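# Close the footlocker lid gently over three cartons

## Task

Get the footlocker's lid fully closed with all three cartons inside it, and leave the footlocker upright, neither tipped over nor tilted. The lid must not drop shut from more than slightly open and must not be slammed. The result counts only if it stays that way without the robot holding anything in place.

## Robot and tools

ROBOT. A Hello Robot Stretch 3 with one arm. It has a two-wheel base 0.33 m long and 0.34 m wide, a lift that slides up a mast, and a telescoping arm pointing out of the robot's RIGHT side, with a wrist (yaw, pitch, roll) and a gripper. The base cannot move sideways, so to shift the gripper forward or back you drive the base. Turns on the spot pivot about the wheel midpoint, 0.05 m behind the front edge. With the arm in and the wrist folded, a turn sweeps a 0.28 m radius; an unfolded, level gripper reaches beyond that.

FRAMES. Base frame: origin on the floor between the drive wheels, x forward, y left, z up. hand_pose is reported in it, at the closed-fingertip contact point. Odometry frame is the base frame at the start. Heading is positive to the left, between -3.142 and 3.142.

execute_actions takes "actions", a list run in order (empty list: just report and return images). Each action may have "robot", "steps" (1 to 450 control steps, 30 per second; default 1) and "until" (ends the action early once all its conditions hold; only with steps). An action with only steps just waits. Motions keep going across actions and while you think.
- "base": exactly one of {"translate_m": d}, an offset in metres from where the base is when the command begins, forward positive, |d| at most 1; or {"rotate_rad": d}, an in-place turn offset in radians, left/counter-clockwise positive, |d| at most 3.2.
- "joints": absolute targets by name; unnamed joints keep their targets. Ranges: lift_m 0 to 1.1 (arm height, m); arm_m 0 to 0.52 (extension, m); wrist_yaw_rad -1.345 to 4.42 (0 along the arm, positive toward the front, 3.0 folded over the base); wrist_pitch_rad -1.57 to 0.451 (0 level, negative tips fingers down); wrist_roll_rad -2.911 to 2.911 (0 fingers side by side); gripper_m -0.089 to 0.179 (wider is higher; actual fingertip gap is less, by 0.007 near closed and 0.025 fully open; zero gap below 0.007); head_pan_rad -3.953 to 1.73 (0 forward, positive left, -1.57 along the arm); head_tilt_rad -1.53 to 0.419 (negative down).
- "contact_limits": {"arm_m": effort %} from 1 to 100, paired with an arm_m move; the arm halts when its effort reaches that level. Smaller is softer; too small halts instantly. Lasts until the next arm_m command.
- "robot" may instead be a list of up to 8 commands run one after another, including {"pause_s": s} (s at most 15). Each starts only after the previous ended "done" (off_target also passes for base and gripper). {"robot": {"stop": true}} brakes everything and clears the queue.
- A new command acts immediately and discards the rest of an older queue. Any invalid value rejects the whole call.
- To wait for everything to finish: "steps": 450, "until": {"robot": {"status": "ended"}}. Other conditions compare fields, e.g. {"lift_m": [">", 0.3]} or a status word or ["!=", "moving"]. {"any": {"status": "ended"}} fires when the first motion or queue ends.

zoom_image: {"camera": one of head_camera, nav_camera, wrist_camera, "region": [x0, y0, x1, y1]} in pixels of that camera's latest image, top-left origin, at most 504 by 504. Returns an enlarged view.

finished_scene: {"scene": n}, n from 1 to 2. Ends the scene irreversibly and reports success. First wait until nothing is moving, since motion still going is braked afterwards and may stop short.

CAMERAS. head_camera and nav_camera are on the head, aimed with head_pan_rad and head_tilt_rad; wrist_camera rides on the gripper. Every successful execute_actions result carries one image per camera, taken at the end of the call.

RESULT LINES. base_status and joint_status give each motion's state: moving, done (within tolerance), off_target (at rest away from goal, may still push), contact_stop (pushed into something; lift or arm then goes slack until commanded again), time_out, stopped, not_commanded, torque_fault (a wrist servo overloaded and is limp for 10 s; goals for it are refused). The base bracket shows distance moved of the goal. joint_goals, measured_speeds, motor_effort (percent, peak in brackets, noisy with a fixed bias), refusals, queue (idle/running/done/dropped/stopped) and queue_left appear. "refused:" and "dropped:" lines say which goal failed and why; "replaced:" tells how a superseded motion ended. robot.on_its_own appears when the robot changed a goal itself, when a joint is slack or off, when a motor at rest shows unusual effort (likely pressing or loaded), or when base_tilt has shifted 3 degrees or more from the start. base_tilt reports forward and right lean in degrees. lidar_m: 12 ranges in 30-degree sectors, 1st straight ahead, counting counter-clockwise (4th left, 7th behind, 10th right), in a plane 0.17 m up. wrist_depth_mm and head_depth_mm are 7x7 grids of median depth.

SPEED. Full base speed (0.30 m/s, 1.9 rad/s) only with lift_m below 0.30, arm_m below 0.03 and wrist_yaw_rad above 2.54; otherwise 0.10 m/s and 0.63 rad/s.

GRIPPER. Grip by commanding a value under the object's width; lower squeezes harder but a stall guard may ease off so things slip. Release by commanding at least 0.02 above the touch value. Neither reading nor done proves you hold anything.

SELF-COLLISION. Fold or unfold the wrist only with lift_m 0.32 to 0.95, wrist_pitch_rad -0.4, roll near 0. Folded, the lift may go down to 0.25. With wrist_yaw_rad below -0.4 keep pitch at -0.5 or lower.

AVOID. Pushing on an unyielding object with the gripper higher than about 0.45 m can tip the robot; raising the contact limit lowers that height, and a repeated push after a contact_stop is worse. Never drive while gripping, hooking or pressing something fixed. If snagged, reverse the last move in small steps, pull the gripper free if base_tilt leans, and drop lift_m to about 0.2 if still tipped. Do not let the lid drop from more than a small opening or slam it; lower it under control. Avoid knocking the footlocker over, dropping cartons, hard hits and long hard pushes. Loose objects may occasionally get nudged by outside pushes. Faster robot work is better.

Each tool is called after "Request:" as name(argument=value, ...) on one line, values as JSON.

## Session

Request:
execute_actions(actions=[{"robot":{"joints":{"head_pan_rad":-1.6,"head_tilt_rad":-0.6}},"steps":450,"until":{"robot":{"status":"ended"}}}])

Scene clock: 1.37 s.
robot.base_odometry: x=+0.000 y=+0.000 heading=+0.000 (m, m, rad; robot's odometry frame)
robot.turned_by_wheels: +0.000 (rad since the last result)
robot.turned_by_imu: +0.000 (rad since the last result)
robot.base_tilt: forward=+0.6 right=-0.3 (deg)
robot.lidar_m: 1.74 2.29 2.40 2.63 2.03 2.70 2.04 2.45 1.59 1.21 1.18 1.23
robot.head_depth_mm: 1266 1411 1606 1856 1841 1504 1281 / 1196 1337 1509 1725 1837 1511 1283 / 1143 1269 1424 1612 1775 1501 1279 / 1094 1205 1352 1527 1706 1506 1274 / 1066 1172 1297 1453 1658 1498 1268 / 1029 1120 1232 1380 1546 1503 1270 / 985 1073 1174 1308 1466 1499 1272
robot.base_status: not_commanded
robot.joint_positions: lift_m=+0.373 arm_m=-0.002 wrist_yaw_rad=+2.890 wrist_pitch_rad=-0.333 wrist_roll_rad=+0.000 gripper_m=+0.037 head_pan_rad=-1.593 head_tilt_rad=-0.592
robot.joint_goals: lift_m=+0.373 arm_m=-0.002 wrist_yaw_rad=+2.890 wrist_pitch_rad=-0.333 wrist_roll_rad=+0.000 gripper_m=+0.037 head_pan_rad=-1.600 head_tilt_rad=-0.600
robot.joint_status: lift_m=not_commanded arm_m=not_commanded wrist_yaw_rad=not_commanded wrist_pitch_rad=not_commanded wrist_roll_rad=not_commanded gripper_m=not_commanded head_pan_rad=done head_tilt_rad=done
robot.measured_speeds: translate_m=+0.000 rotate_rad=+0.000 lift_m=+0.000 arm_m=+0.000 wrist_yaw_rad=+0.000 wrist_pitch_rad=+0.000 wrist_roll_rad=+0.000 head_pan_rad=+0.000 head_tilt_rad=+0.000
robot: refusals=0 queue=done queue_left=0
robot.motor_effort: left_wheel=-1(1) right_wheel=+0(0) lift_m=+19(19) arm_m=-1(1) wrist_yaw_rad=+1(0) wrist_pitch_rad=+6(6) wrist_roll_rad=+0(1) gripper_m=+1(1) head_pan_rad=-2(31) head_tilt_rad=-3(29) (%)
robot.hand_pose: x=+0.0370 y=+0.0844 z=+0.4056 quat_wxyz=(+0.204, +0.706, +0.029, +0.677) (m; robot's base frame)
robot.wrist_depth_mm: - - - - - - - / - - - - - - - / - - - - - - - / - - - - - - - / 839 - 855 833 830 821 834 / 659 - - 679 688 666 675 / 568 564 559 553 553 556 555
pictures: head_camera (sideways: a quarter turn clockwise sets it upright), nav_camera (sideways: a quarter turn counterclockwise sets it upright), wrist_camera
camera_calibration (this result's frames):
head_camera: T_world_to_cam=[[-0.0340811, 0.563621, -0.82533, 1.08814], [0.999408, 0.0231659, -0.0254494, 0.0333354], [0.00477575, -0.825709, -0.564076, 0.694534], [0, 0, 0, 1]] pos_world=[0.000452473, -0.0405874, 1.29069]
nav_camera: T_world_to_cam=[[0.000170387, -0.585749, 0.810492, -1.0177], [-0.999877, 0.0125964, 0.00931374, 0.0489071], [-0.0156648, -0.810394, -0.585675, 0.717209], [0, 0, 0, 1]] pos_world=[0.0603094, -0.0155101, 1.24443]
wrist_camera: T_world_to_cam=[[0.969858, -0.242971, -0.018426, -0.011045], [-0.132675, -0.463138, -0.876299, 0.436281], [0.204382, 0.852331, -0.481415, 0.283342], [0, 0, 0, 1]] pos_world=[0.0106856, -0.0421268, 0.518514]
Images, in order (width x height): head_camera 896x504, nav_camera 672x504, wrist_camera 644x364.

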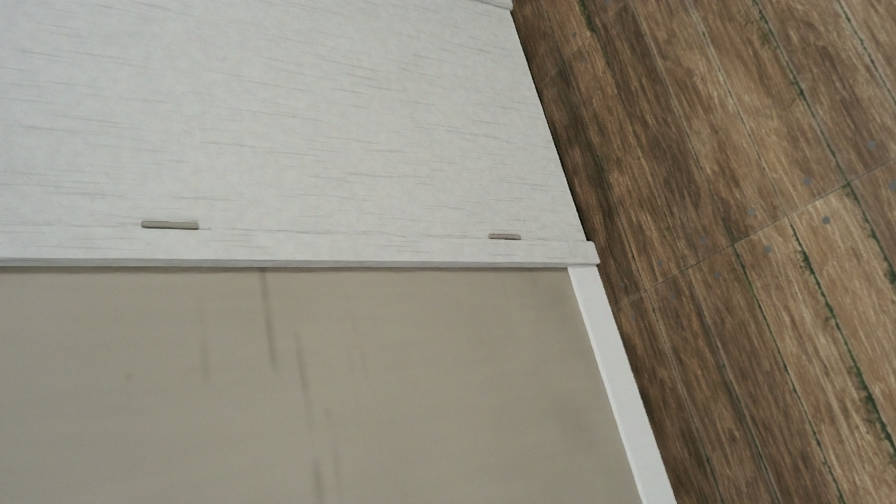

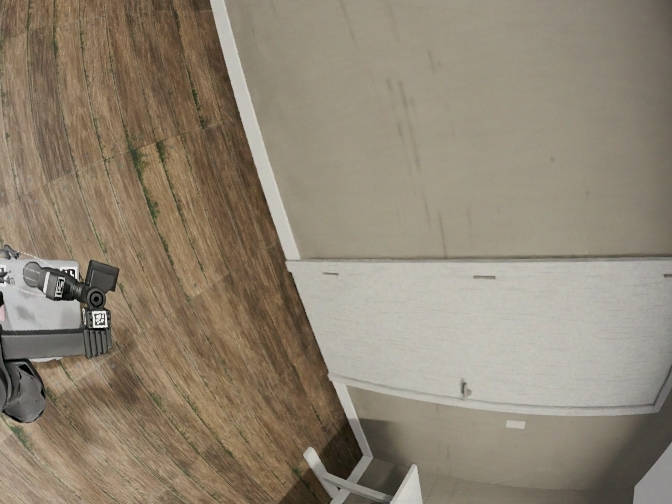

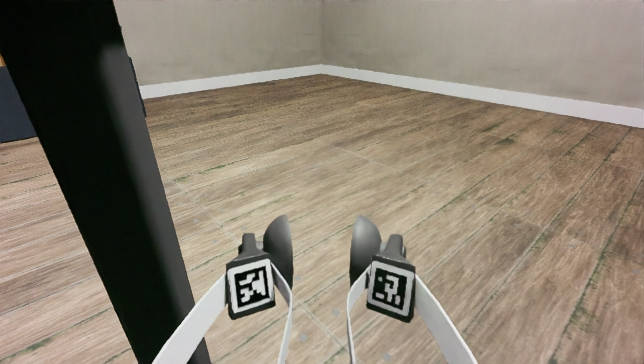

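Request:
execute_actions(actions=[{"robot":{"base":{"rotate_rad":2.0},"joints":{"lift_m":0.28,"head_pan_rad":0,"head_tilt_rad":-0.5}},"steps":450,"until":{"robot":{"status":"ended"}}}])

Scene clock: 5.87 s.
robot.base_odometry: x=+0.000 y=+0.000 heading=+2.000 (m, m, rad; robot's odometry frame)
robot.turned_by_wheels: +2.000 (rad since the last result)
robot.turned_by_imu: +2.011 (rad since the last result)
robot.base_tilt: forward=+0.6 right=-0.2 (deg)
robot.lidar_m: 2.00 2.62 2.59 2.05 1.77 1.25 1.18 1.20 1.57 2.29 2.34 2.73
robot.head_depth_mm: 2248 2443 2678 2727 2041 1615 1350 / 2242 2439 2704 2713 2036 1623 1341 / 2261 2446 2641 2319 2022 1617 1341 / 2253 2434 2633 2307 2021 1615 1347 / 2233 2432 2641 2302 2018 1601 1337 / 2246 2448 2661 2560 2009 1606 1328 / 2253 2430 2667 2675 2000 1604 1335
robot.base_status: done (rotate_rad +1.9999 of +2.0000)
robot.joint_positions: lift_m=+0.280 arm_m=-0.002 wrist_yaw_rad=+2.890 wrist_pitch_rad=-0.335 wrist_roll_rad=+0.000 gripper_m=+0.037 head_pan_rad=-0.007 head_tilt_rad=-0.507
robot.joint_goals: lift_m=+0.280 arm_m=-0.002 wrist_yaw_rad=+2.890 wrist_pitch_rad=-0.335 wrist_roll_rad=+0.000 gripper_m=+0.037 head_pan_rad=+0.000 head_tilt_rad=-0.500
robot.joint_status: lift_m=done arm_m=not_commanded wrist_yaw_rad=not_commanded wrist_pitch_rad=not_commanded wrist_roll_rad=not_commanded gripper_m=not_commanded head_pan_rad=done head_tilt_rad=done
robot.measured_speeds: translate_m=+0.000 rotate_rad=+0.000 lift_m=+0.000 arm_m=+0.000 wrist_yaw_rad=+0.000 wrist_pitch_rad=+0.000 wrist_roll_rad=+0.000 head_pan_rad=+0.000 head_tilt_rad=+0.000
robot: refusals=0 queue=done queue_left=0
robot.motor_effort: left_wheel=-3(11) right_wheel=+1(12) lift_m=+15(19) arm_m=-1(1) wrist_yaw_rad=-1(1) wrist_pitch_rad=+7(7) wrist_roll_rad=+0(0) gripper_m=+0(1) head_pan_rad=+2(27) head_tilt_rad=+3(12) (%)
robot.hand_pose: x=+0.0370 y=+0.0842 z=+0.3121 quat_wxyz=(+0.205, +0.706, +0.030, +0.677) (m; robot's base frame)
robot.wrist_depth_mm: - - - - - - - / - - - - - - - / - - - - - - - / 904 - 888 885 877 877 878 / 670 - 687 673 692 681 677 / 553 - - 543 554 552 556 / 463 462 - 465 461 461 466
pictures: head_camera (sideways: a quarter turn clockwise sets it upright), nav_camera (sideways: a quarter turn counterclockwise sets it upright), wrist_camera
camera_calibration (this result's frames):
head_camera: T_world_to_cam=[[-0.490556, -0.0430072, -0.870348, 1.14963], [-0.0357582, 0.998934, -0.0292066, 0.0445445], [0.870676, 0.0167946, -0.491571, 0.594916], [0, 0, 0, 1]] pos_world=[0.0475696, -0.00504616, 1.29432]
nav_camera: T_world_to_cam=[[0.514372, 0.00942257, 0.857515, -1.08215], [0.00151444, -0.999948, 0.0100792, 0.0418009], [0.857566, -0.00388582, -0.51436, 0.619098], [0, 0, 0, 1]] pos_world=[0.0256453, 0.054401, 1.24597]
wrist_camera: T_world_to_cam=[[0.969852, -0.242998, -0.0184347, -0.0127661], [-0.132989, -0.464355, -0.875607, 0.354198], [0.204211, 0.851661, -0.482672, 0.238956], [0, 0, 0, 1]] pos_world=[0.010688, -0.0421381, 0.425241]
Images, in order (width x height): head_camera 896x504, nav_camera 672x504, wrist_camera 644x364.

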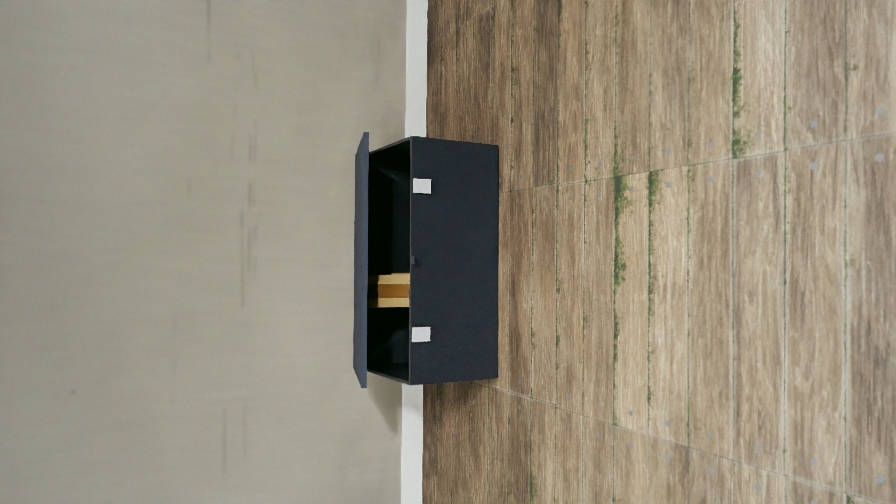

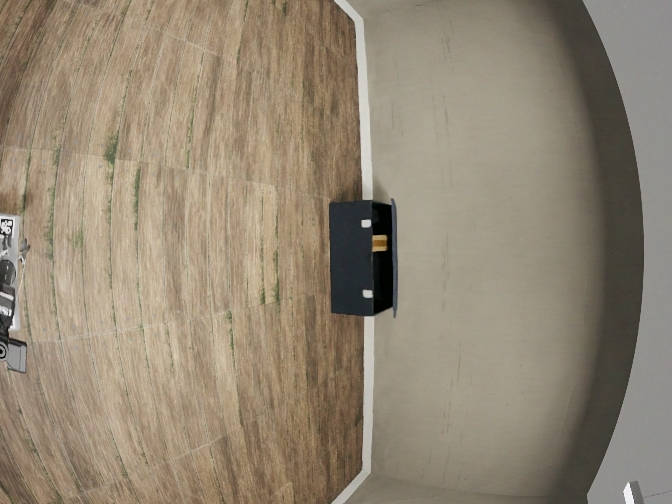

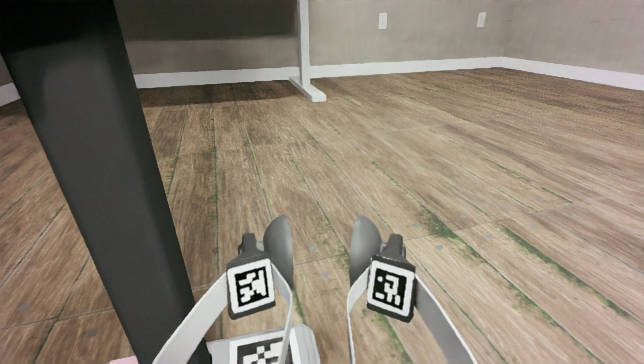

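Request:
execute_actions(actions=[{"robot":[{"base":{"translate_m":1.0},"joints":{"head_pan_rad":-1.65,"head_tilt_rad":-0.95}},{"base":{"translate_m":0.49}},{"base":{"rotate_rad":1.6},"joints":{"lift_m":0.36,"wrist_pitch_rad":-0.4}},{"base":{"translate_m":0.15},"joints":{"wrist_yaw_rad":0,"gripper_m":0.179}},{"joints":{"wrist_pitch_rad":-0.3,"arm_m":0.1}}],"steps":450,"until":{"robot":{"status":"ended"}}},{"steps":300,"until":{"robot":{"status":"ended"}}}])

Scene clock: 24.50 s.
robot.base_odometry: x=-0.755 y=+1.289 heading=-2.683 (m, m, rad; robot's odometry frame)
robot.turned_by_wheels: +1.600 (rad since the last result)
robot.turned_by_imu: +1.627 (rad since the last result)
robot.base_tilt: forward=+0.7 right=-0.2 (deg)
robot.lidar_m: 2.40 2.13 2.76 2.67 2.74 2.46 2.34 1.60 0.54 0.52 0.53 1.50
robot.head_depth_mm: 1038 1212 1348 1043 1272 1248 1132 / 1033 1203 1336 1047 1260 1252 1148 / 1025 1202 1332 1049 1246 - 1157 / 1019 1190 1323 1052 1195 1234 1158 / 1019 1187 1354 1055 1212 1248 1130 / 1019 1185 1349 1058 1196 1247 1132 / 1011 1180 1379 1062 1338 1256 1131
robot.base_status: done (translate_m +0.1500 of +0.1500)
robot.joint_positions: lift_m=+0.360 arm_m=+0.100 wrist_yaw_rad=+0.002 wrist_pitch_rad=-0.323 wrist_roll_rad=+0.000 gripper_m=+0.179 head_pan_rad=-1.643 head_tilt_rad=-0.938
robot.joint_goals: lift_m=+0.360 arm_m=+0.100 wrist_yaw_rad=+0.000 wrist_pitch_rad=-0.300 wrist_roll_rad=+0.000 gripper_m=+0.179 head_pan_rad=-1.650 head_tilt_rad=-0.950
robot.joint_status: lift_m=done arm_m=done wrist_yaw_rad=done wrist_pitch_rad=done wrist_roll_rad=not_commanded gripper_m=done head_pan_rad=done head_tilt_rad=done
robot.measured_speeds: translate_m=+0.000 rotate_rad=+0.000 lift_m=+0.000 arm_m=+0.000 wrist_yaw_rad=+0.000 wrist_pitch_rad=+0.000 wrist_roll_rad=+0.000 head_pan_rad=+0.000 head_tilt_rad=+0.000
robot: refusals=0 queue=done queue_left=0
robot.motor_effort: left_wheel=-3(12) right_wheel=+2(9) lift_m=+23(27) arm_m=+3(4) wrist_yaw_rad=-2(3) wrist_pitch_rad=+9(8) wrist_roll_rad=+0(0) gripper_m=+1(84) head_pan_rad=-2(25) head_tilt_rad=-5(28) (%)
robot.hand_pose: x=-0.0211 y=-0.4799 z=+0.3942 quat_wxyz=(+0.698, +0.115, -0.697, -0.113) (m; robot's base frame)
robot.wrist_depth_mm: 648 645 640 647 661 648 660 / 180 181 182 183 184 185 190 / 737 608 418 457 621 611 759 / 436 588 375 661 678 652 469 / 389 633 415 706 703 703 469 / 363 233 233 234 232 235 239 / - 246 248 251 255 259 261
pictures: head_camera (sideways: a quarter turn clockwise sets it upright), nav_camera (sideways: a quarter turn counterclockwise sets it upright), wrist_camera
camera_calibration (this result's frames):
head_camera: T_world_to_cam=[[0.0124448, 0.810746, -0.585266, 0.774997], [0.99973, -0.0215705, -0.00862306, 0.0114196], [-0.0196156, -0.585001, -0.810795, 1.01557], [0, 0, 0, 1]] pos_world=[-0.0011402, -0.0339698, 1.2771]
nav_camera: T_world_to_cam=[[-0.0469691, -0.824749, 0.563546, -0.695601], [-0.998143, 0.0606569, 0.00558048, 0.0537602], [-0.0387854, -0.562237, -0.826066, 1.02999], [0, 0, 0, 1]] pos_world=[0.0609373, 0.00214234, 1.24254]
wrist_camera: T_world_to_cam=[[-0.999799, -0.00799021, -0.0183657, -0.0207817], [0.0124087, 0.472671, -0.881152, 0.611374], [0.0157215, -0.881203, -0.472477, -0.0687393], [0, 0, 0, 1]] pos_world=[-0.0272833, -0.349718, 0.505854]
Images, in order (width x height): head_camera 896x504, nav_camera 672x504, wrist_camera 644x364.

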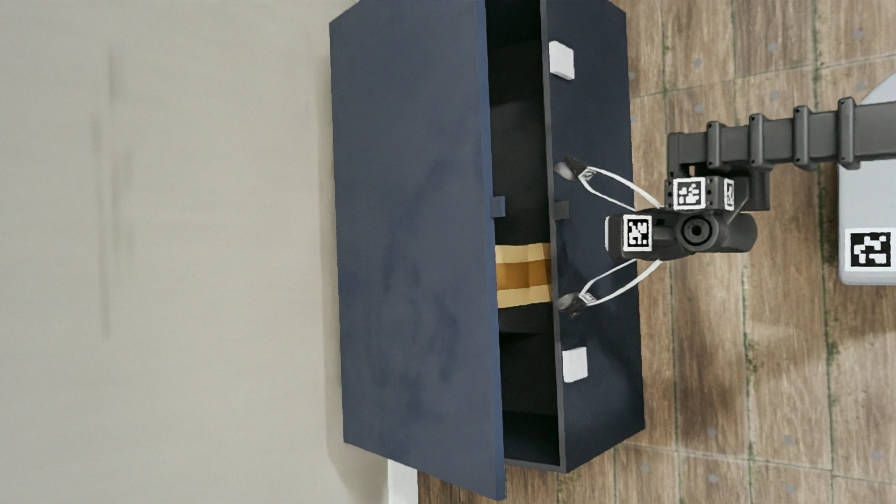

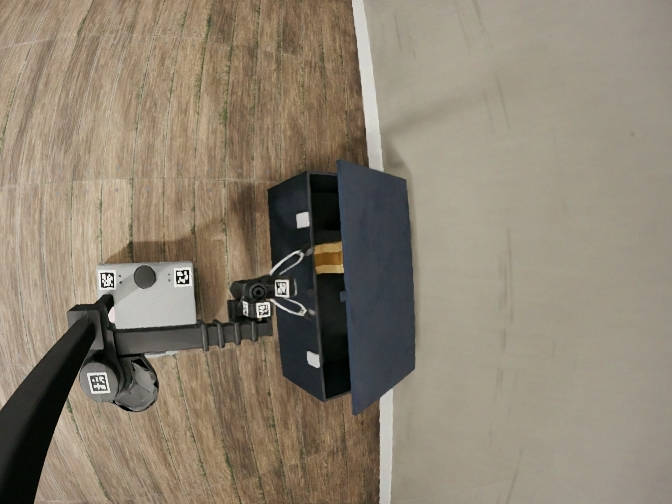

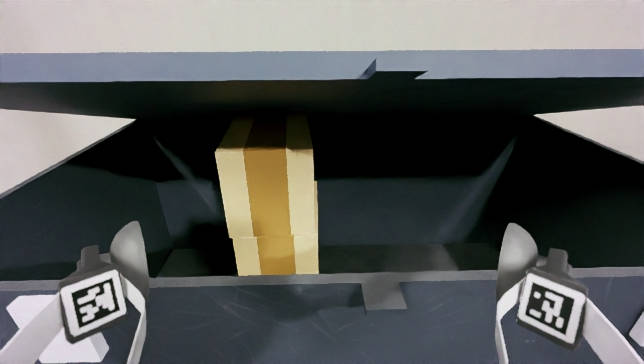

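Request:
execute_actions(actions=[{"robot":{"base":{"translate_m":0.06},"joints":{"lift_m":0.33,"wrist_pitch_rad":-0.2,"arm_m":0.2}},"steps":450,"until":{"robot":{"status":"ended"}}},{"robot":{"joints":{"wrist_pitch_rad":-0.45,"arm_m":0.33}},"steps":450,"until":{"robot":{"status":"ended"}}},{"robot":{"joints":{"arm_m":0.44}},"steps":450,"until":{"robot":{"status":"ended"}}},{"robot":{"joints":{"gripper_m":0.04}},"steps":80},{"robot":{"joints":{"lift_m":0.36}},"steps":450,"until":{"robot":{"status":"ended"}}},{"robot":{"base":{"translate_m":0.17}},"steps":450,"until":{"robot":{"status":"ended"}}}])

Scene clock: 39.93 s.
robot.base_odometry: x=-0.961 y=+1.187 heading=-2.683 (m, m, rad; robot's odometry frame)
robot.turned_by_wheels: +0.000 (rad since the last result)
robot.turned_by_imu: -0.219 (rad since the last result)
robot.base_tilt: forward=+0.1 right=-1.0 (deg)
robot.lidar_m: 2.21 1.97 2.58 2.66 2.68 2.91 2.54 2.10 0.71 0.62 0.62 1.25
robot.head_depth_mm: 1140 1351 1289 1333 1408 1254 1133 / 1110 1299 1255 1576 1388 1256 1147 / 1077 1267 1204 1631 1361 1254 1150 / 1053 1223 1249 1298 1342 1258 1155 / 1028 1188 1297 1515 1290 1262 1141 / 998 1155 1274 1479 1344 1263 1141 / 976 1122 1310 1552 1426 1261 1135
robot.base_status: done (translate_m +0.1700 of +0.1700)
robot.joint_positions: lift_m=+0.360 arm_m=+0.438 wrist_yaw_rad=+0.021 wrist_pitch_rad=-0.380 wrist_roll_rad=-0.005 gripper_m=+0.040 head_pan_rad=-1.644 head_tilt_rad=-0.940
robot.joint_goals: lift_m=+0.360 arm_m=+0.440 wrist_yaw_rad=+0.000 wrist_pitch_rad=-0.450 wrist_roll_rad=-0.005 gripper_m=+0.040 head_pan_rad=-1.650 head_tilt_rad=-0.950
robot.joint_status: lift_m=done arm_m=done wrist_yaw_rad=done wrist_pitch_rad=done wrist_roll_rad=not_commanded gripper_m=done head_pan_rad=done head_tilt_rad=done
robot.measured_speeds: translate_m=+0.000 rotate_rad=+0.000 lift_m=+0.000 arm_m=+0.000 wrist_yaw_rad=+0.000 wrist_pitch_rad=+0.000 wrist_roll_rad=+0.000 head_pan_rad=+0.000 head_tilt_rad=+0.000
robot: refusals=0 queue=done queue_left=0
robot.on_its_own: arm_m is at rest, and its effort (+21) is outside its rest range (-14 to +14); wrist_yaw_rad is at rest, and its effort (-21) is outside its rest range (-12 to +12); wrist_pitch_rad is at rest, and its effort (-28) is outside its rest range (-20 to +32)
robot.motor_effort: left_wheel=+0(16) right_wheel=+1(8) lift_m=+17(24) arm_m=+21(26) wrist_yaw_rad=-21(25) wrist_pitch_rad=-28(31) wrist_roll_rad=+2(7) gripper_m=-1(84) head_pan_rad=-2(2) head_tilt_rad=-3(4) (%)
robot.hand_pose: x=-0.0166 y=-0.8119 z=+0.3813 quat_wxyz=(+0.698, +0.142, -0.691, -0.126) (m; robot's base frame)
robot.wrist_depth_mm: - 50 51 53 56 60 65 / - 69 76 84 94 108 125 / 135 140 171 221 311 485 482 / 389 409 269 265 494 532 464 / 410 437 252 206 551 578 475 / 399 476 493 203 600 595 482 / 391 507 270 229 502 523 483
pictures: head_camera (sideways: a quarter turn clockwise sets it upright), nav_camera (sideways: a quarter turn counterclockwise sets it upright), wrist_camera
camera_calibration (this result's frames):
head_camera: T_world_to_cam=[[0.0128085, 0.811602, -0.58407, 0.773437], [0.999723, -0.0219286, -0.00854765, 0.0113215], [-0.0197452, -0.583799, -0.811658, 1.01669], [0, 0, 0, 1]] pos_world=[-0.00115013, -0.0339306, 1.27705]
nav_camera: T_world_to_cam=[[-0.0473356, -0.82556, 0.562325, -0.694009], [-0.998121, 0.0610189, 0.00556279, 0.0537831], [-0.0389049, -0.561006, -0.826897, 1.03107], [0, 0, 0, 1]] pos_world=[0.0609445, 0.00220938, 1.24255]
wrist_camera: T_world_to_cam=[[-0.999502, -0.028028, -0.01452, -0.0369634], [-0.00226149, 0.522392, -0.852702, 0.786123], [0.0314846, -0.852244, -0.522195, -0.324703], [0, 0, 0, 1]] pos_world=[-0.024944, -0.688427, 0.500234]
Images, in order (width x height): head_camera 896x504, nav_camera 672x504, wrist_camera 644x364.

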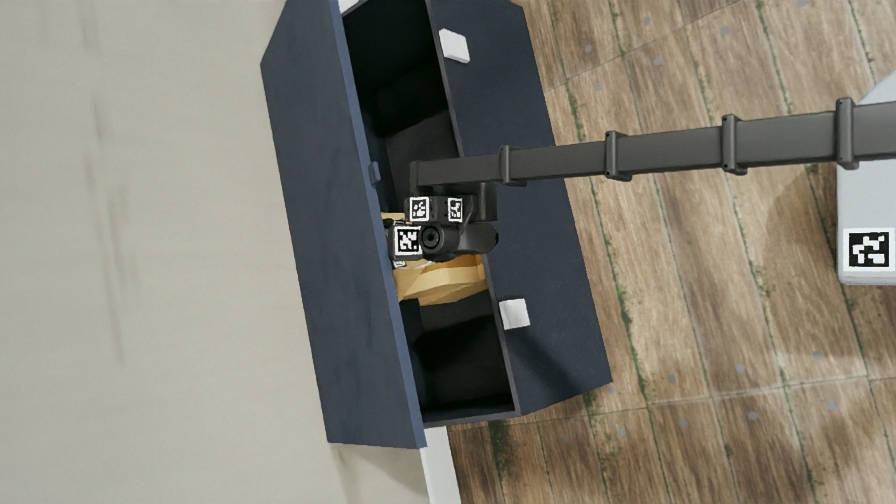

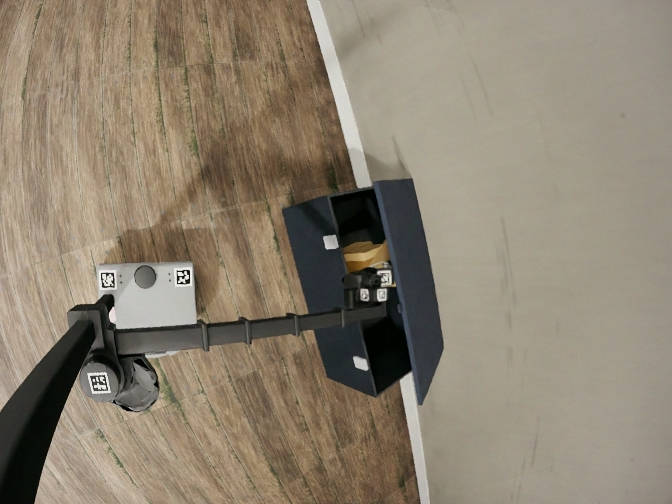

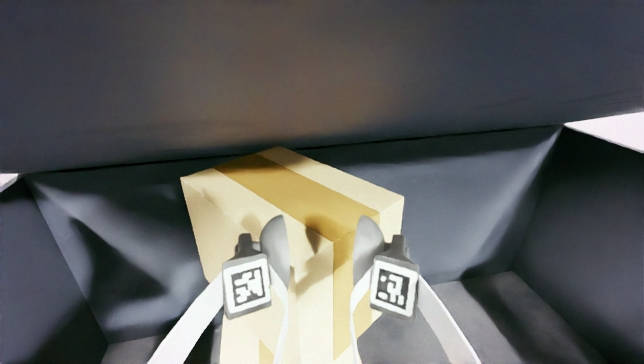

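Request:
execute_actions(actions=[{"robot":{"joints":{"arm_m":0.42,"lift_m":0.41,"wrist_pitch_rad":-0.5}},"steps":200,"until":{"robot":{"status":"ended"}}},{"robot":{"base":{"translate_m":-0.06},"joints":{"arm_m":0.52,"gripper_m":0.179,"wrist_yaw_rad":0.4}},"steps":200,"until":{"robot":{"status":"ended"}}},{"robot":{"joints":{"lift_m":0.37,"wrist_pitch_rad":-0.6}},"steps":200,"until":{"robot":{"status":"ended"}}}])

Scene clock: 46.17 s.
robot.base_odometry: x=-0.907 y=+1.213 heading=-2.683 (m, m, rad; robot's odometry frame)
robot.turned_by_wheels: +0.000 (rad since the last result)
robot.turned_by_imu: +0.067 (rad since the last result)
robot.base_tilt: forward=-2.2 right=-4.4 (deg)
robot.lidar_m: 2.26 2.01 2.76 2.06 1.96 2.00 2.48 1.95 0.71 0.64 0.64 1.34
robot.head_depth_mm: 1170 1355 1496 1339 1418 1273 1138 / 1147 1323 1454 1656 1395 1279 1165 / 1125 1288 1429 1625 1394 1274 1176 / 1100 1266 1405 1360 1383 1287 1181 / 1079 1238 1367 1627 1341 1300 1160 / 1065 1219 1361 1584 1411 1311 1164 / 1045 1193 1380 1630 1499 1316 1173
robot.base_status: done (translate_m -0.0600 of -0.0600)
robot.joint_positions: lift_m=+0.409 arm_m=+0.516 wrist_yaw_rad=+0.421 wrist_pitch_rad=-0.598 wrist_roll_rad=-0.017 gripper_m=+0.179 head_pan_rad=-1.645 head_tilt_rad=-0.941
robot.joint_goals: lift_m=+0.409 arm_m=+0.520 wrist_yaw_rad=+0.400 wrist_pitch_rad=-0.600 wrist_roll_rad=-0.017 gripper_m=+0.179 head_pan_rad=-1.650 head_tilt_rad=-0.950
robot.joint_status: lift_m=contact_stop arm_m=off_target wrist_yaw_rad=off_target wrist_pitch_rad=done wrist_roll_rad=not_commanded gripper_m=done head_pan_rad=done head_tilt_rad=done
robot.measured_speeds: translate_m=+0.000 rotate_rad=+0.000 lift_m=+0.001 arm_m=+0.000 wrist_yaw_rad=+0.000 wrist_pitch_rad=+0.000 wrist_roll_rad=+0.000 head_pan_rad=+0.000 head_tilt_rad=+0.000
robot: refusals=0 queue=dropped queue_left=0
robot.on_its_own: base_tilt is 5.1 degrees off its reading at the scene's start (forward=+0.6 right=-0.1); lift_m is slack since a contact_stop, until your next command for it (your +0.370 is given up); arm_m is at rest, and its effort (+17) is outside its rest range (-14 to +14); wrist_yaw_rad is at rest, and its effort (-20) is outside its rest range (-12 to +12)
robot.motor_effort: left_wheel=-3(13) right_wheel=-1(12) lift_m=+18(26) arm_m=+17(29) wrist_yaw_rad=-20(32) wrist_pitch_rad=-1(30) wrist_roll_rad=+8(15) gripper_m=+2(91) head_pan_rad=-2(2) head_tilt_rad=-3(3) (%)
robot.hand_pose: x=+0.0594 y=-0.8418 z=+0.3839 quat_wxyz=(+0.710, +0.346, -0.611, -0.060) (m; robot's base frame)
robot.wrist_depth_mm: 453 419 389 362 337 318 296 / 512 471 430 395 369 342 321 / 390 309 461 436 405 375 350 / - 64 68 88 125 216 367 / - - - - 53 58 65 / - - - - - - - / - - - - - - -
pictures: head_camera (sideways: a quarter turn clockwise sets it upright), nav_camera (sideways: a quarter turn counterclockwise sets it upright), wrist_camera
camera_calibration (this result's frames):
head_camera: T_world_to_cam=[[0.013622, 0.812475, -0.582837, 0.771826], [0.999703, -0.0228371, -0.00846996, 0.0112205], [-0.0201919, -0.582549, -0.812545, 1.01785], [0, 0, 0, 1]] pos_world=[-0.0011786, -0.0338862, 1.27699]
nav_camera: T_world_to_cam=[[-0.0481596, -0.826368, 0.561067, -0.692365], [-0.998065, 0.0619303, 0.00554457, 0.0538065], [-0.0393289, -0.559715, -0.827752, 1.03219], [0, 0, 0, 1]] pos_world=[0.0609531, 0.00224882, 1.24256]
wrist_camera: T_world_to_cam=[[-0.908674, -0.417469, -0.00564491, -0.298405], [-0.286224, 0.632731, -0.719532, 0.862754], [0.303954, -0.652204, -0.694436, -0.132825], [0, 0, 0, 1]] pos_world=[0.0161605, -0.757096, 0.526857]
Images, in order (width x height): head_camera 896x504, nav_camera 672x504, wrist_camera 644x364.

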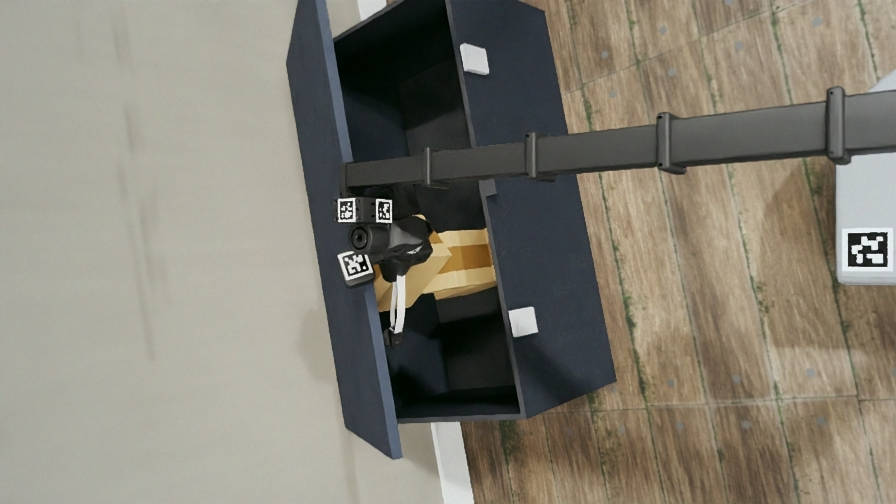

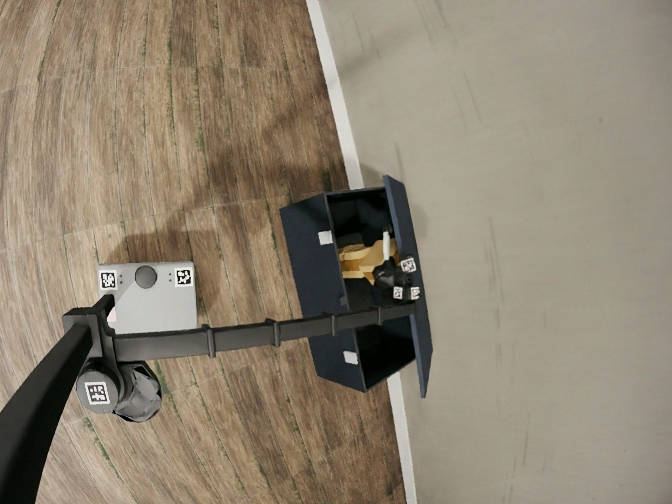

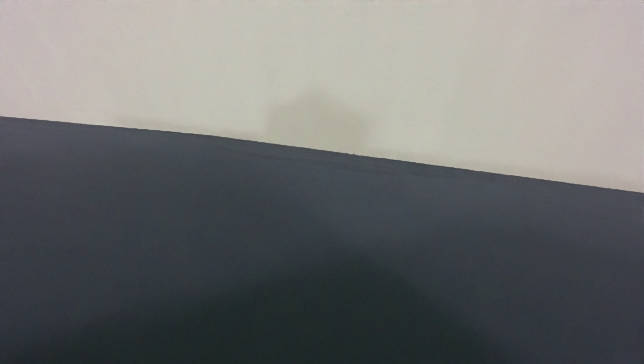

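Request:
execute_actions(actions=[{"robot":{"joints":{"arm_m":0.44}},"steps":200,"until":{"robot":{"status":"ended"}}},{"robot":{"joints":{"lift_m":0.5,"wrist_pitch_rad":0,"wrist_yaw_rad":0.2,"gripper_m":0}},"steps":200,"until":{"robot":{"status":"ended"}}},{"robot":{"joints":{"lift_m":0.45,"arm_m":0.5}},"steps":200,"until":{"robot":{"status":"ended"}}},{"robot":{"joints":{"wrist_pitch_rad":-0.75,"wrist_yaw_rad":0.4,"arm_m":0.52,"gripper_m":0.179}},"steps":200,"until":{"robot":{"status":"ended"}}},{"robot":{"joints":{"lift_m":0.4}},"steps":200,"until":{"robot":{"status":"ended"}}}])

Scene clock: 58.90 s.
robot.base_odometry: x=-0.907 y=+1.213 heading=-2.683 (m, m, rad; robot's odometry frame)
robot.turned_by_wheels: +0.000 (rad since the last result)
robot.turned_by_imu: -0.041 (rad since the last result)
robot.base_tilt: forward=+0.7 right=-0.1 (deg)
robot.lidar_m: 2.26 2.01 2.69 2.66 2.67 2.81 2.48 2.04 0.71 0.63 0.63 1.29
robot.head_depth_mm: 1121 1338 1332 1315 1399 1245 1125 / 1097 1289 1374 1560 1368 1252 1148 / 1069 1261 1209 1536 1355 1239 1150 / 1042 1221 1238 1280 1330 1255 1152 / 1021 1189 1219 1508 1322 1256 1129 / 1001 1158 1254 1535 1271 1255 1133 / 978 1127 1287 1540 1401 1249 1134
robot.base_status: done (translate_m -0.0600 of -0.0600)
robot.joint_positions: lift_m=+0.400 arm_m=+0.517 wrist_yaw_rad=+0.398 wrist_pitch_rad=-0.776 wrist_roll_rad=-0.002 gripper_m=+0.179 head_pan_rad=-1.645 head_tilt_rad=-0.942
robot.joint_goals: lift_m=+0.400 arm_m=+0.520 wrist_yaw_rad=+0.400 wrist_pitch_rad=-0.750 wrist_roll_rad=-0.002 gripper_m=+0.179 head_pan_rad=-1.650 head_tilt_rad=-0.950
robot.joint_status: lift_m=done arm_m=done wrist_yaw_rad=done wrist_pitch_rad=done wrist_roll_rad=not_commanded gripper_m=done head_pan_rad=done head_tilt_rad=done
robot.measured_speeds: translate_m=+0.000 rotate_rad=+0.000 lift_m=+0.000 arm_m=+0.000 wrist_yaw_rad=+0.000 wrist_pitch_rad=+0.000 wrist_roll_rad=+0.000 head_pan_rad=+0.000 head_tilt_rad=+0.000
robot: refusals=0 queue=done queue_left=0
robot.motor_effort: left_wheel=-3(13) right_wheel=+3(15) lift_m=+15(31) arm_m=+6(17) wrist_yaw_rad=+2(26) wrist_pitch_rad=+10(58) wrist_roll_rad=+1(11) gripper_m=+0(85) head_pan_rad=-2(1) head_tilt_rad=-3(3) (%)
robot.hand_pose: x=+0.0428 y=-0.8150 z=+0.3422 quat_wxyz=(+0.695, +0.392, -0.588, -0.133) (m; robot's base frame)
robot.wrist_depth_mm: 403 357 346 319 278 276 226 / 305 400 388 198 198 331 319 / 310 412 470 171 170 175 364 / 315 431 556 154 148 152 426 / 323 463 522 170 136 195 497 / 316 467 459 229 190 464 465 / 345 422 424 243 409 422 420
pictures: head_camera (sideways: a quarter turn clockwise sets it upright), nav_camera (sideways: a quarter turn counterclockwise sets it upright), wrist_camera
replaced: robot.wrist_pitch_rad: its motion had ended off_target
camera_calibration (this result's frames):
head_camera: T_world_to_cam=[[0.0136511, 0.812695, -0.58253, 0.771425], [0.999703, -0.0228496, -0.0084506, 0.0111952], [-0.0201783, -0.582242, -0.812765, 1.01814], [0, 0, 0, 1]] pos_world=[-0.00117844, -0.0338767, 1.27698]
nav_camera: T_world_to_cam=[[-0.0481883, -0.826579, 0.560754, -0.691956], [-0.998064, 0.0619439, 0.00554002, 0.0538124], [-0.0393146, -0.559401, -0.827964, 1.03246], [0, 0, 0, 1]] pos_world=[0.0609548, 0.00227037, 1.24256]
wrist_camera: T_world_to_cam=[[-0.922382, -0.385844, -0.0183148, -0.27182], [-0.302943, 0.751991, -0.585436, 0.863079], [0.23966, -0.534448, -0.810511, -0.000866058], [0, 0, 0, 1]] pos_world=[0.0109492, -0.75437, 0.499597]
Images, in order (width x height): head_camera 896x504, nav_camera 672x504, wrist_camera 644x364.

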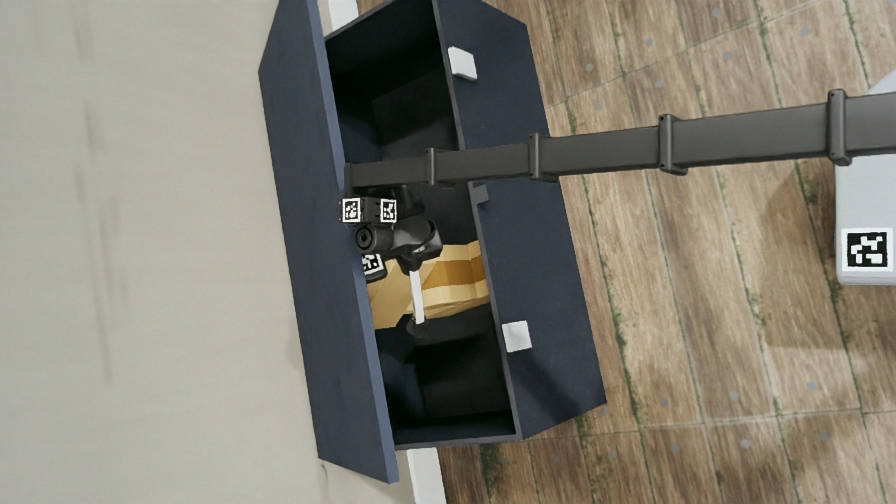

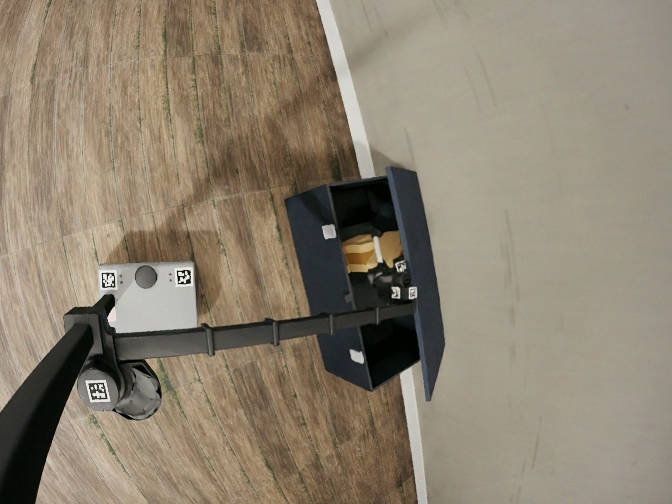

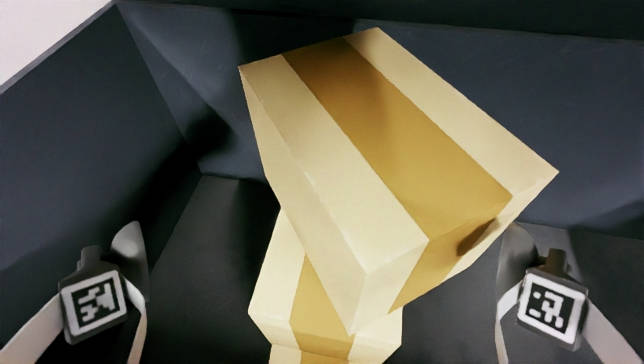

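Request:
execute_actions(actions=[{"robot":{"base":{"translate_m":-0.03},"joints":{"wrist_yaw_rad":0.25}},"steps":200,"until":{"robot":{"status":"ended"}}},{"robot":{"joints":{"wrist_pitch_rad":-0.45,"lift_m":0.33}},"steps":200,"until":{"robot":{"status":"ended"}}},{"robot":{"joints":{"gripper_m":0.04}},"steps":90},{"robot":{"joints":{"lift_m":0.37,"arm_m":0.48}},"steps":200,"until":{"robot":{"status":"ended"}}},{"robot":{"base":{"translate_m":0.14},"joints":{"wrist_yaw_rad":0.6,"arm_m":0.45}},"steps":450,"until":{"robot":{"status":"ended"}}}])

Scene clock: 72.10 s.
robot.base_odometry: x=-1.006 y=+1.165 heading=-2.684 (m, m, rad; robot's odometry frame)
robot.turned_by_wheels: +0.000 (rad since the last result)
robot.turned_by_imu: -0.002 (rad since the last result)
robot.base_tilt: forward=+0.6 right=-0.1 (deg)
robot.lidar_m: 2.15 1.93 2.55 2.67 2.69 2.93 2.59 2.00 0.68 0.60 0.60 1.26
robot.head_depth_mm: 1099 1301 1270 1479 1376 1251 1124 / 1070 1267 1218 1558 1364 1256 1145 / 1047 1228 1188 1546 1332 1251 1152 / 1022 1195 1223 1234 1330 1251 1152 / 1000 1158 1271 1544 1268 1260 1135 / 978 1129 1287 1524 1405 1248 1131 / 956 1102 1312 1531 1399 1247 1132
robot.base_status: done (translate_m +0.1400 of +0.1400)
robot.joint_positions: lift_m=+0.370 arm_m=+0.450 wrist_yaw_rad=+0.593 wrist_pitch_rad=-0.485 wrist_roll_rad=+0.007 gripper_m=+0.046 head_pan_rad=-1.645 head_tilt_rad=-0.942
robot.joint_goals: lift_m=+0.370 arm_m=+0.450 wrist_yaw_rad=+0.600 wrist_pitch_rad=-0.450 wrist_roll_rad=+0.007 gripper_m=+0.046 head_pan_rad=-1.650 head_tilt_rad=-0.950
robot.joint_status: lift_m=done arm_m=done wrist_yaw_rad=done wrist_pitch_rad=done wrist_roll_rad=not_commanded gripper_m=done head_pan_rad=done head_tilt_rad=done
robot.measured_speeds: translate_m=+0.000 rotate_rad=+0.000 lift_m=+0.000 arm_m=+0.000 wrist_yaw_rad=+0.000 wrist_pitch_rad=+0.000 wrist_roll_rad=+0.000 head_pan_rad=+0.000 head_tilt_rad=+0.000
robot: refusals=0 queue=done queue_left=0
robot.on_its_own: gripper_m is held at +0.046, not at your +0.040, by its stall guard, which is not easing now
robot.motor_effort: left_wheel=-7(12) right_wheel=+9(27) lift_m=+23(29) arm_m=-3(18) wrist_yaw_rad=+7(20) wrist_pitch_rad=+14(18) wrist_roll_rad=-3(3) gripper_m=+0(97) head_pan_rad=-2(2) head_tilt_rad=-3(3) (%)
robot.hand_pose: x=+0.0990 y=-0.7739 z=+0.3676 quat_wxyz=(+0.704, +0.363, -0.609, +0.037) (m; robot's base frame)
robot.wrist_depth_mm: 549 139 114 97 84 74 66 / 621 535 465 213 158 126 105 / 723 608 513 420 383 260 224 / 793 694 319 451 420 234 182 / 690 673 270 510 460 234 168 / 572 211 267 526 493 237 169 / 176 204 343 472 460 230 170
pictures: head_camera (sideways: a quarter turn clockwise sets it upright), nav_camera (sideways: a quarter turn counterclockwise sets it upright), wrist_camera
replaced: robot.lift_m: its motion had ended contact_stop
camera_calibration (this result's frames):
head_camera: T_world_to_cam=[[0.0136507, 0.812695, -0.582529, 0.771424], [0.999703, -0.0228491, -0.00845055, 0.0111952], [-0.020178, -0.582241, -0.812766, 1.01814], [0, 0, 0, 1]] pos_world=[-0.00117842, -0.0338766, 1.27698]
nav_camera: T_world_to_cam=[[-0.0481879, -0.82658, 0.560753, -0.691955], [-0.998064, 0.0619435, 0.00554001, 0.0538124], [-0.0393142, -0.559401, -0.827965, 1.03246], [0, 0, 0, 1]] pos_world=[0.0609548, 0.00227046, 1.24256]
wrist_camera: T_world_to_cam=[[-0.829037, -0.558617, -0.0254042, -0.34408], [-0.323343, 0.515945, -0.793253, 0.759765], [0.456232, -0.649422, -0.608362, -0.156545], [0, 0, 0, 1]] pos_world=[0.0318305, -0.685869, 0.498709]
Images, in order (width x height): head_camera 896x504, nav_camera 672x504, wrist_camera 644x364.

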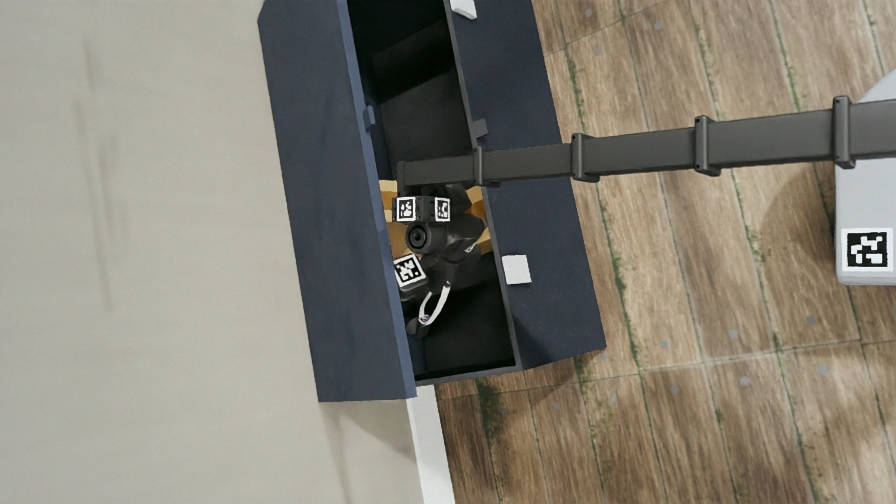

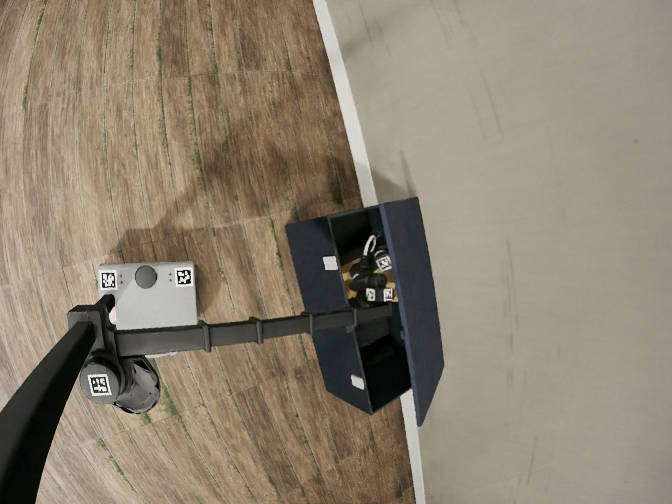

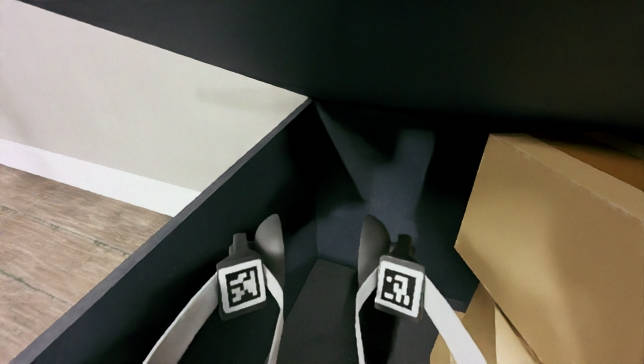

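Request:
execute_actions(actions=[{"robot":{"base":{"translate_m":0.04},"joints":{"wrist_yaw_rad":0.2,"wrist_pitch_rad":-0.6,"arm_m":0.48,"gripper_m":0}},"steps":200,"until":{"robot":{"status":"ended"}}},{"robot":{"base":{"translate_m":-0.17},"joints":{"arm_m":0.51}},"steps":200,"until":{"robot":{"status":"ended"}}},{"robot":{"joints":{"wrist_yaw_rad":-0.4}},"steps":120,"until":{"robot":{"status":"ended"}}}])

Scene clock: 79.57 s.
robot.base_odometry: x=-0.889 y=+1.222 heading=-2.683 (m, m, rad; robot's odometry frame)
robot.turned_by_wheels: +0.001 (rad since the last result)
robot.turned_by_imu: +0.001 (rad since the last result)
robot.base_tilt: forward=+0.7 right=-0.2 (deg)
robot.lidar_m: 2.28 2.02 2.71 2.66 2.67 2.80 2.47 2.05 0.71 0.63 0.63 1.29
robot.head_depth_mm: 1131 1338 1296 1308 1396 1248 1134 / 1100 1302 1285 1536 1372 1248 1148 / 1075 1258 1214 1383 1351 1249 1154 / 1050 1232 1183 1291 1342 1250 1155 / 1025 1192 1230 1364 1336 1249 1132 / 1003 1169 1268 1528 1268 1252 1129 / 980 1133 1273 1453 1377 1246 1131
robot.base_status: done (translate_m -0.1700 of -0.1700)
robot.joint_positions: lift_m=+0.370 arm_m=+0.510 wrist_yaw_rad=-0.393 wrist_pitch_rad=-0.634 wrist_roll_rad=-0.013 gripper_m=+0.000 head_pan_rad=-1.645 head_tilt_rad=-0.942
robot.joint_goals: lift_m=+0.370 arm_m=+0.510 wrist_yaw_rad=-0.400 wrist_pitch_rad=-0.600 wrist_roll_rad=-0.013 gripper_m=+0.000 head_pan_rad=-1.650 head_tilt_rad=-0.950
robot.joint_status: lift_m=done arm_m=done wrist_yaw_rad=done wrist_pitch_rad=done wrist_roll_rad=not_commanded gripper_m=done head_pan_rad=done head_tilt_rad=done
robot.measured_speeds: translate_m=+0.000 rotate_rad=+0.000 lift_m=+0.000 arm_m=+0.000 wrist_yaw_rad=+0.000 wrist_pitch_rad=+0.000 wrist_roll_rad=+0.000 head_pan_rad=+0.000 head_tilt_rad=+0.000
robot: refusals=0 queue=done queue_left=0
robot.motor_effort: left_wheel=+6(13) right_wheel=-8(15) lift_m=+24(24) arm_m=+4(5) wrist_yaw_rad=-7(12) wrist_pitch_rad=+13(14) wrist_roll_rad=+6(6) gripper_m=-3(80) head_pan_rad=-2(2) head_tilt_rad=-3(3) (%)
robot.hand_pose: x=-0.0951 y=-0.8319 z=+0.3371 quat_wxyz=(+0.621, +0.088, -0.698, -0.347) (m; robot's base frame)
robot.wrist_depth_mm: 131 156 232 387 449 658 956 / 211 299 369 444 478 369 327 / 174 181 410 505 524 390 315 / 146 151 461 588 577 421 332 / 143 158 513 565 540 458 354 / 165 184 458 - 484 467 375 / 194 208 423 428 423 424 375
pictures: head_camera (sideways: a quarter turn clockwise sets it upright), nav_camera (sideways: a quarter turn counterclockwise sets it upright), wrist_camera
camera_calibration (this result's frames):
head_camera: T_world_to_cam=[[0.0136505, 0.812695, -0.582529, 0.771424], [0.999703, -0.0228489, -0.00845055, 0.0111952], [-0.0201779, -0.582241, -0.812766, 1.01814], [0, 0, 0, 1]] pos_world=[-0.00117841, -0.0338767, 1.27698]
nav_camera: T_world_to_cam=[[-0.0481877, -0.82658, 0.560753, -0.691955], [-0.998064, 0.0619432, 0.00554001, 0.0538124], [-0.0393141, -0.559401, -0.827965, 1.03246], [0, 0, 0, 1]] pos_world=[0.0609548, 0.00227046, 1.24256]
wrist_camera: T_world_to_cam=[[-0.926635, 0.375857, -0.00890302, 0.224408], [0.276352, 0.664879, -0.693949, 0.850153], [-0.254906, -0.645498, -0.719969, -0.150939], [0, 0, 0, 1]] pos_world=[-0.0654728, -0.747025, 0.48329]
Images, in order (width x height): head_camera 896x504, nav_camera 672x504, wrist_camera 644x364.

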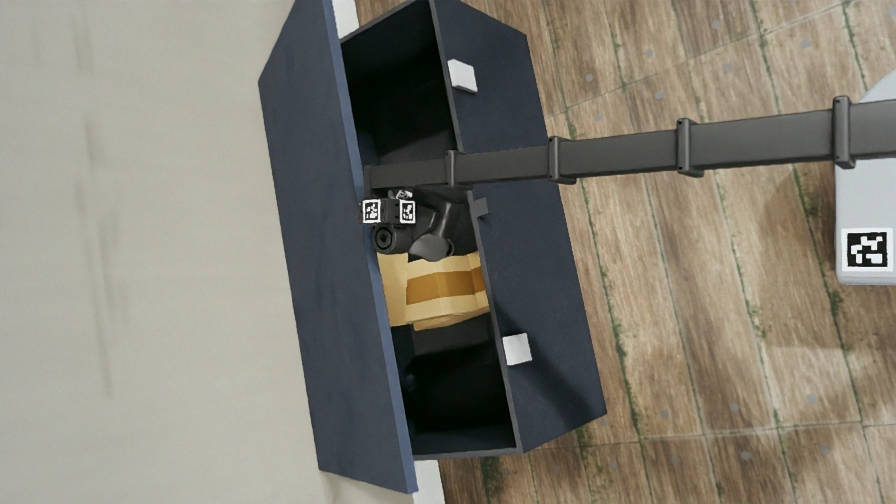

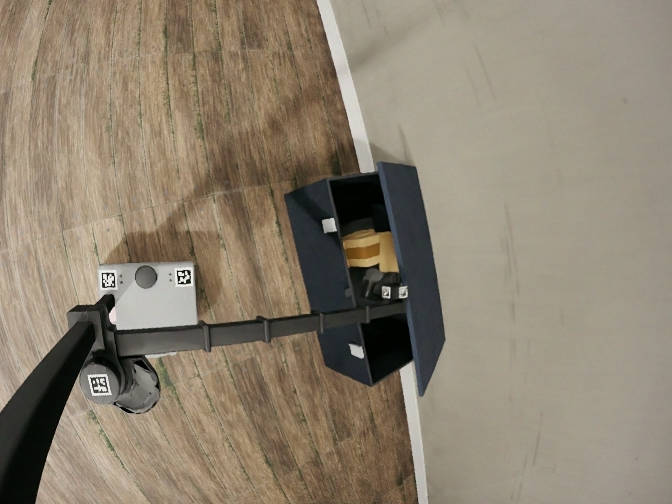

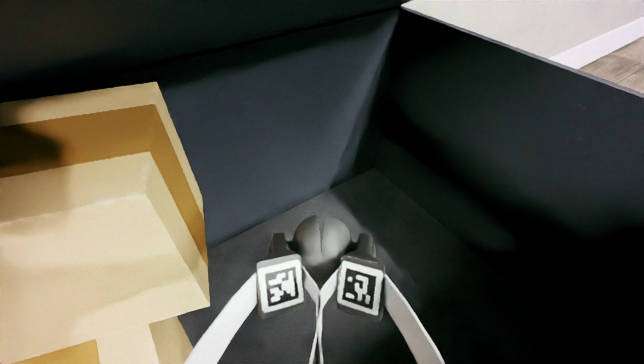

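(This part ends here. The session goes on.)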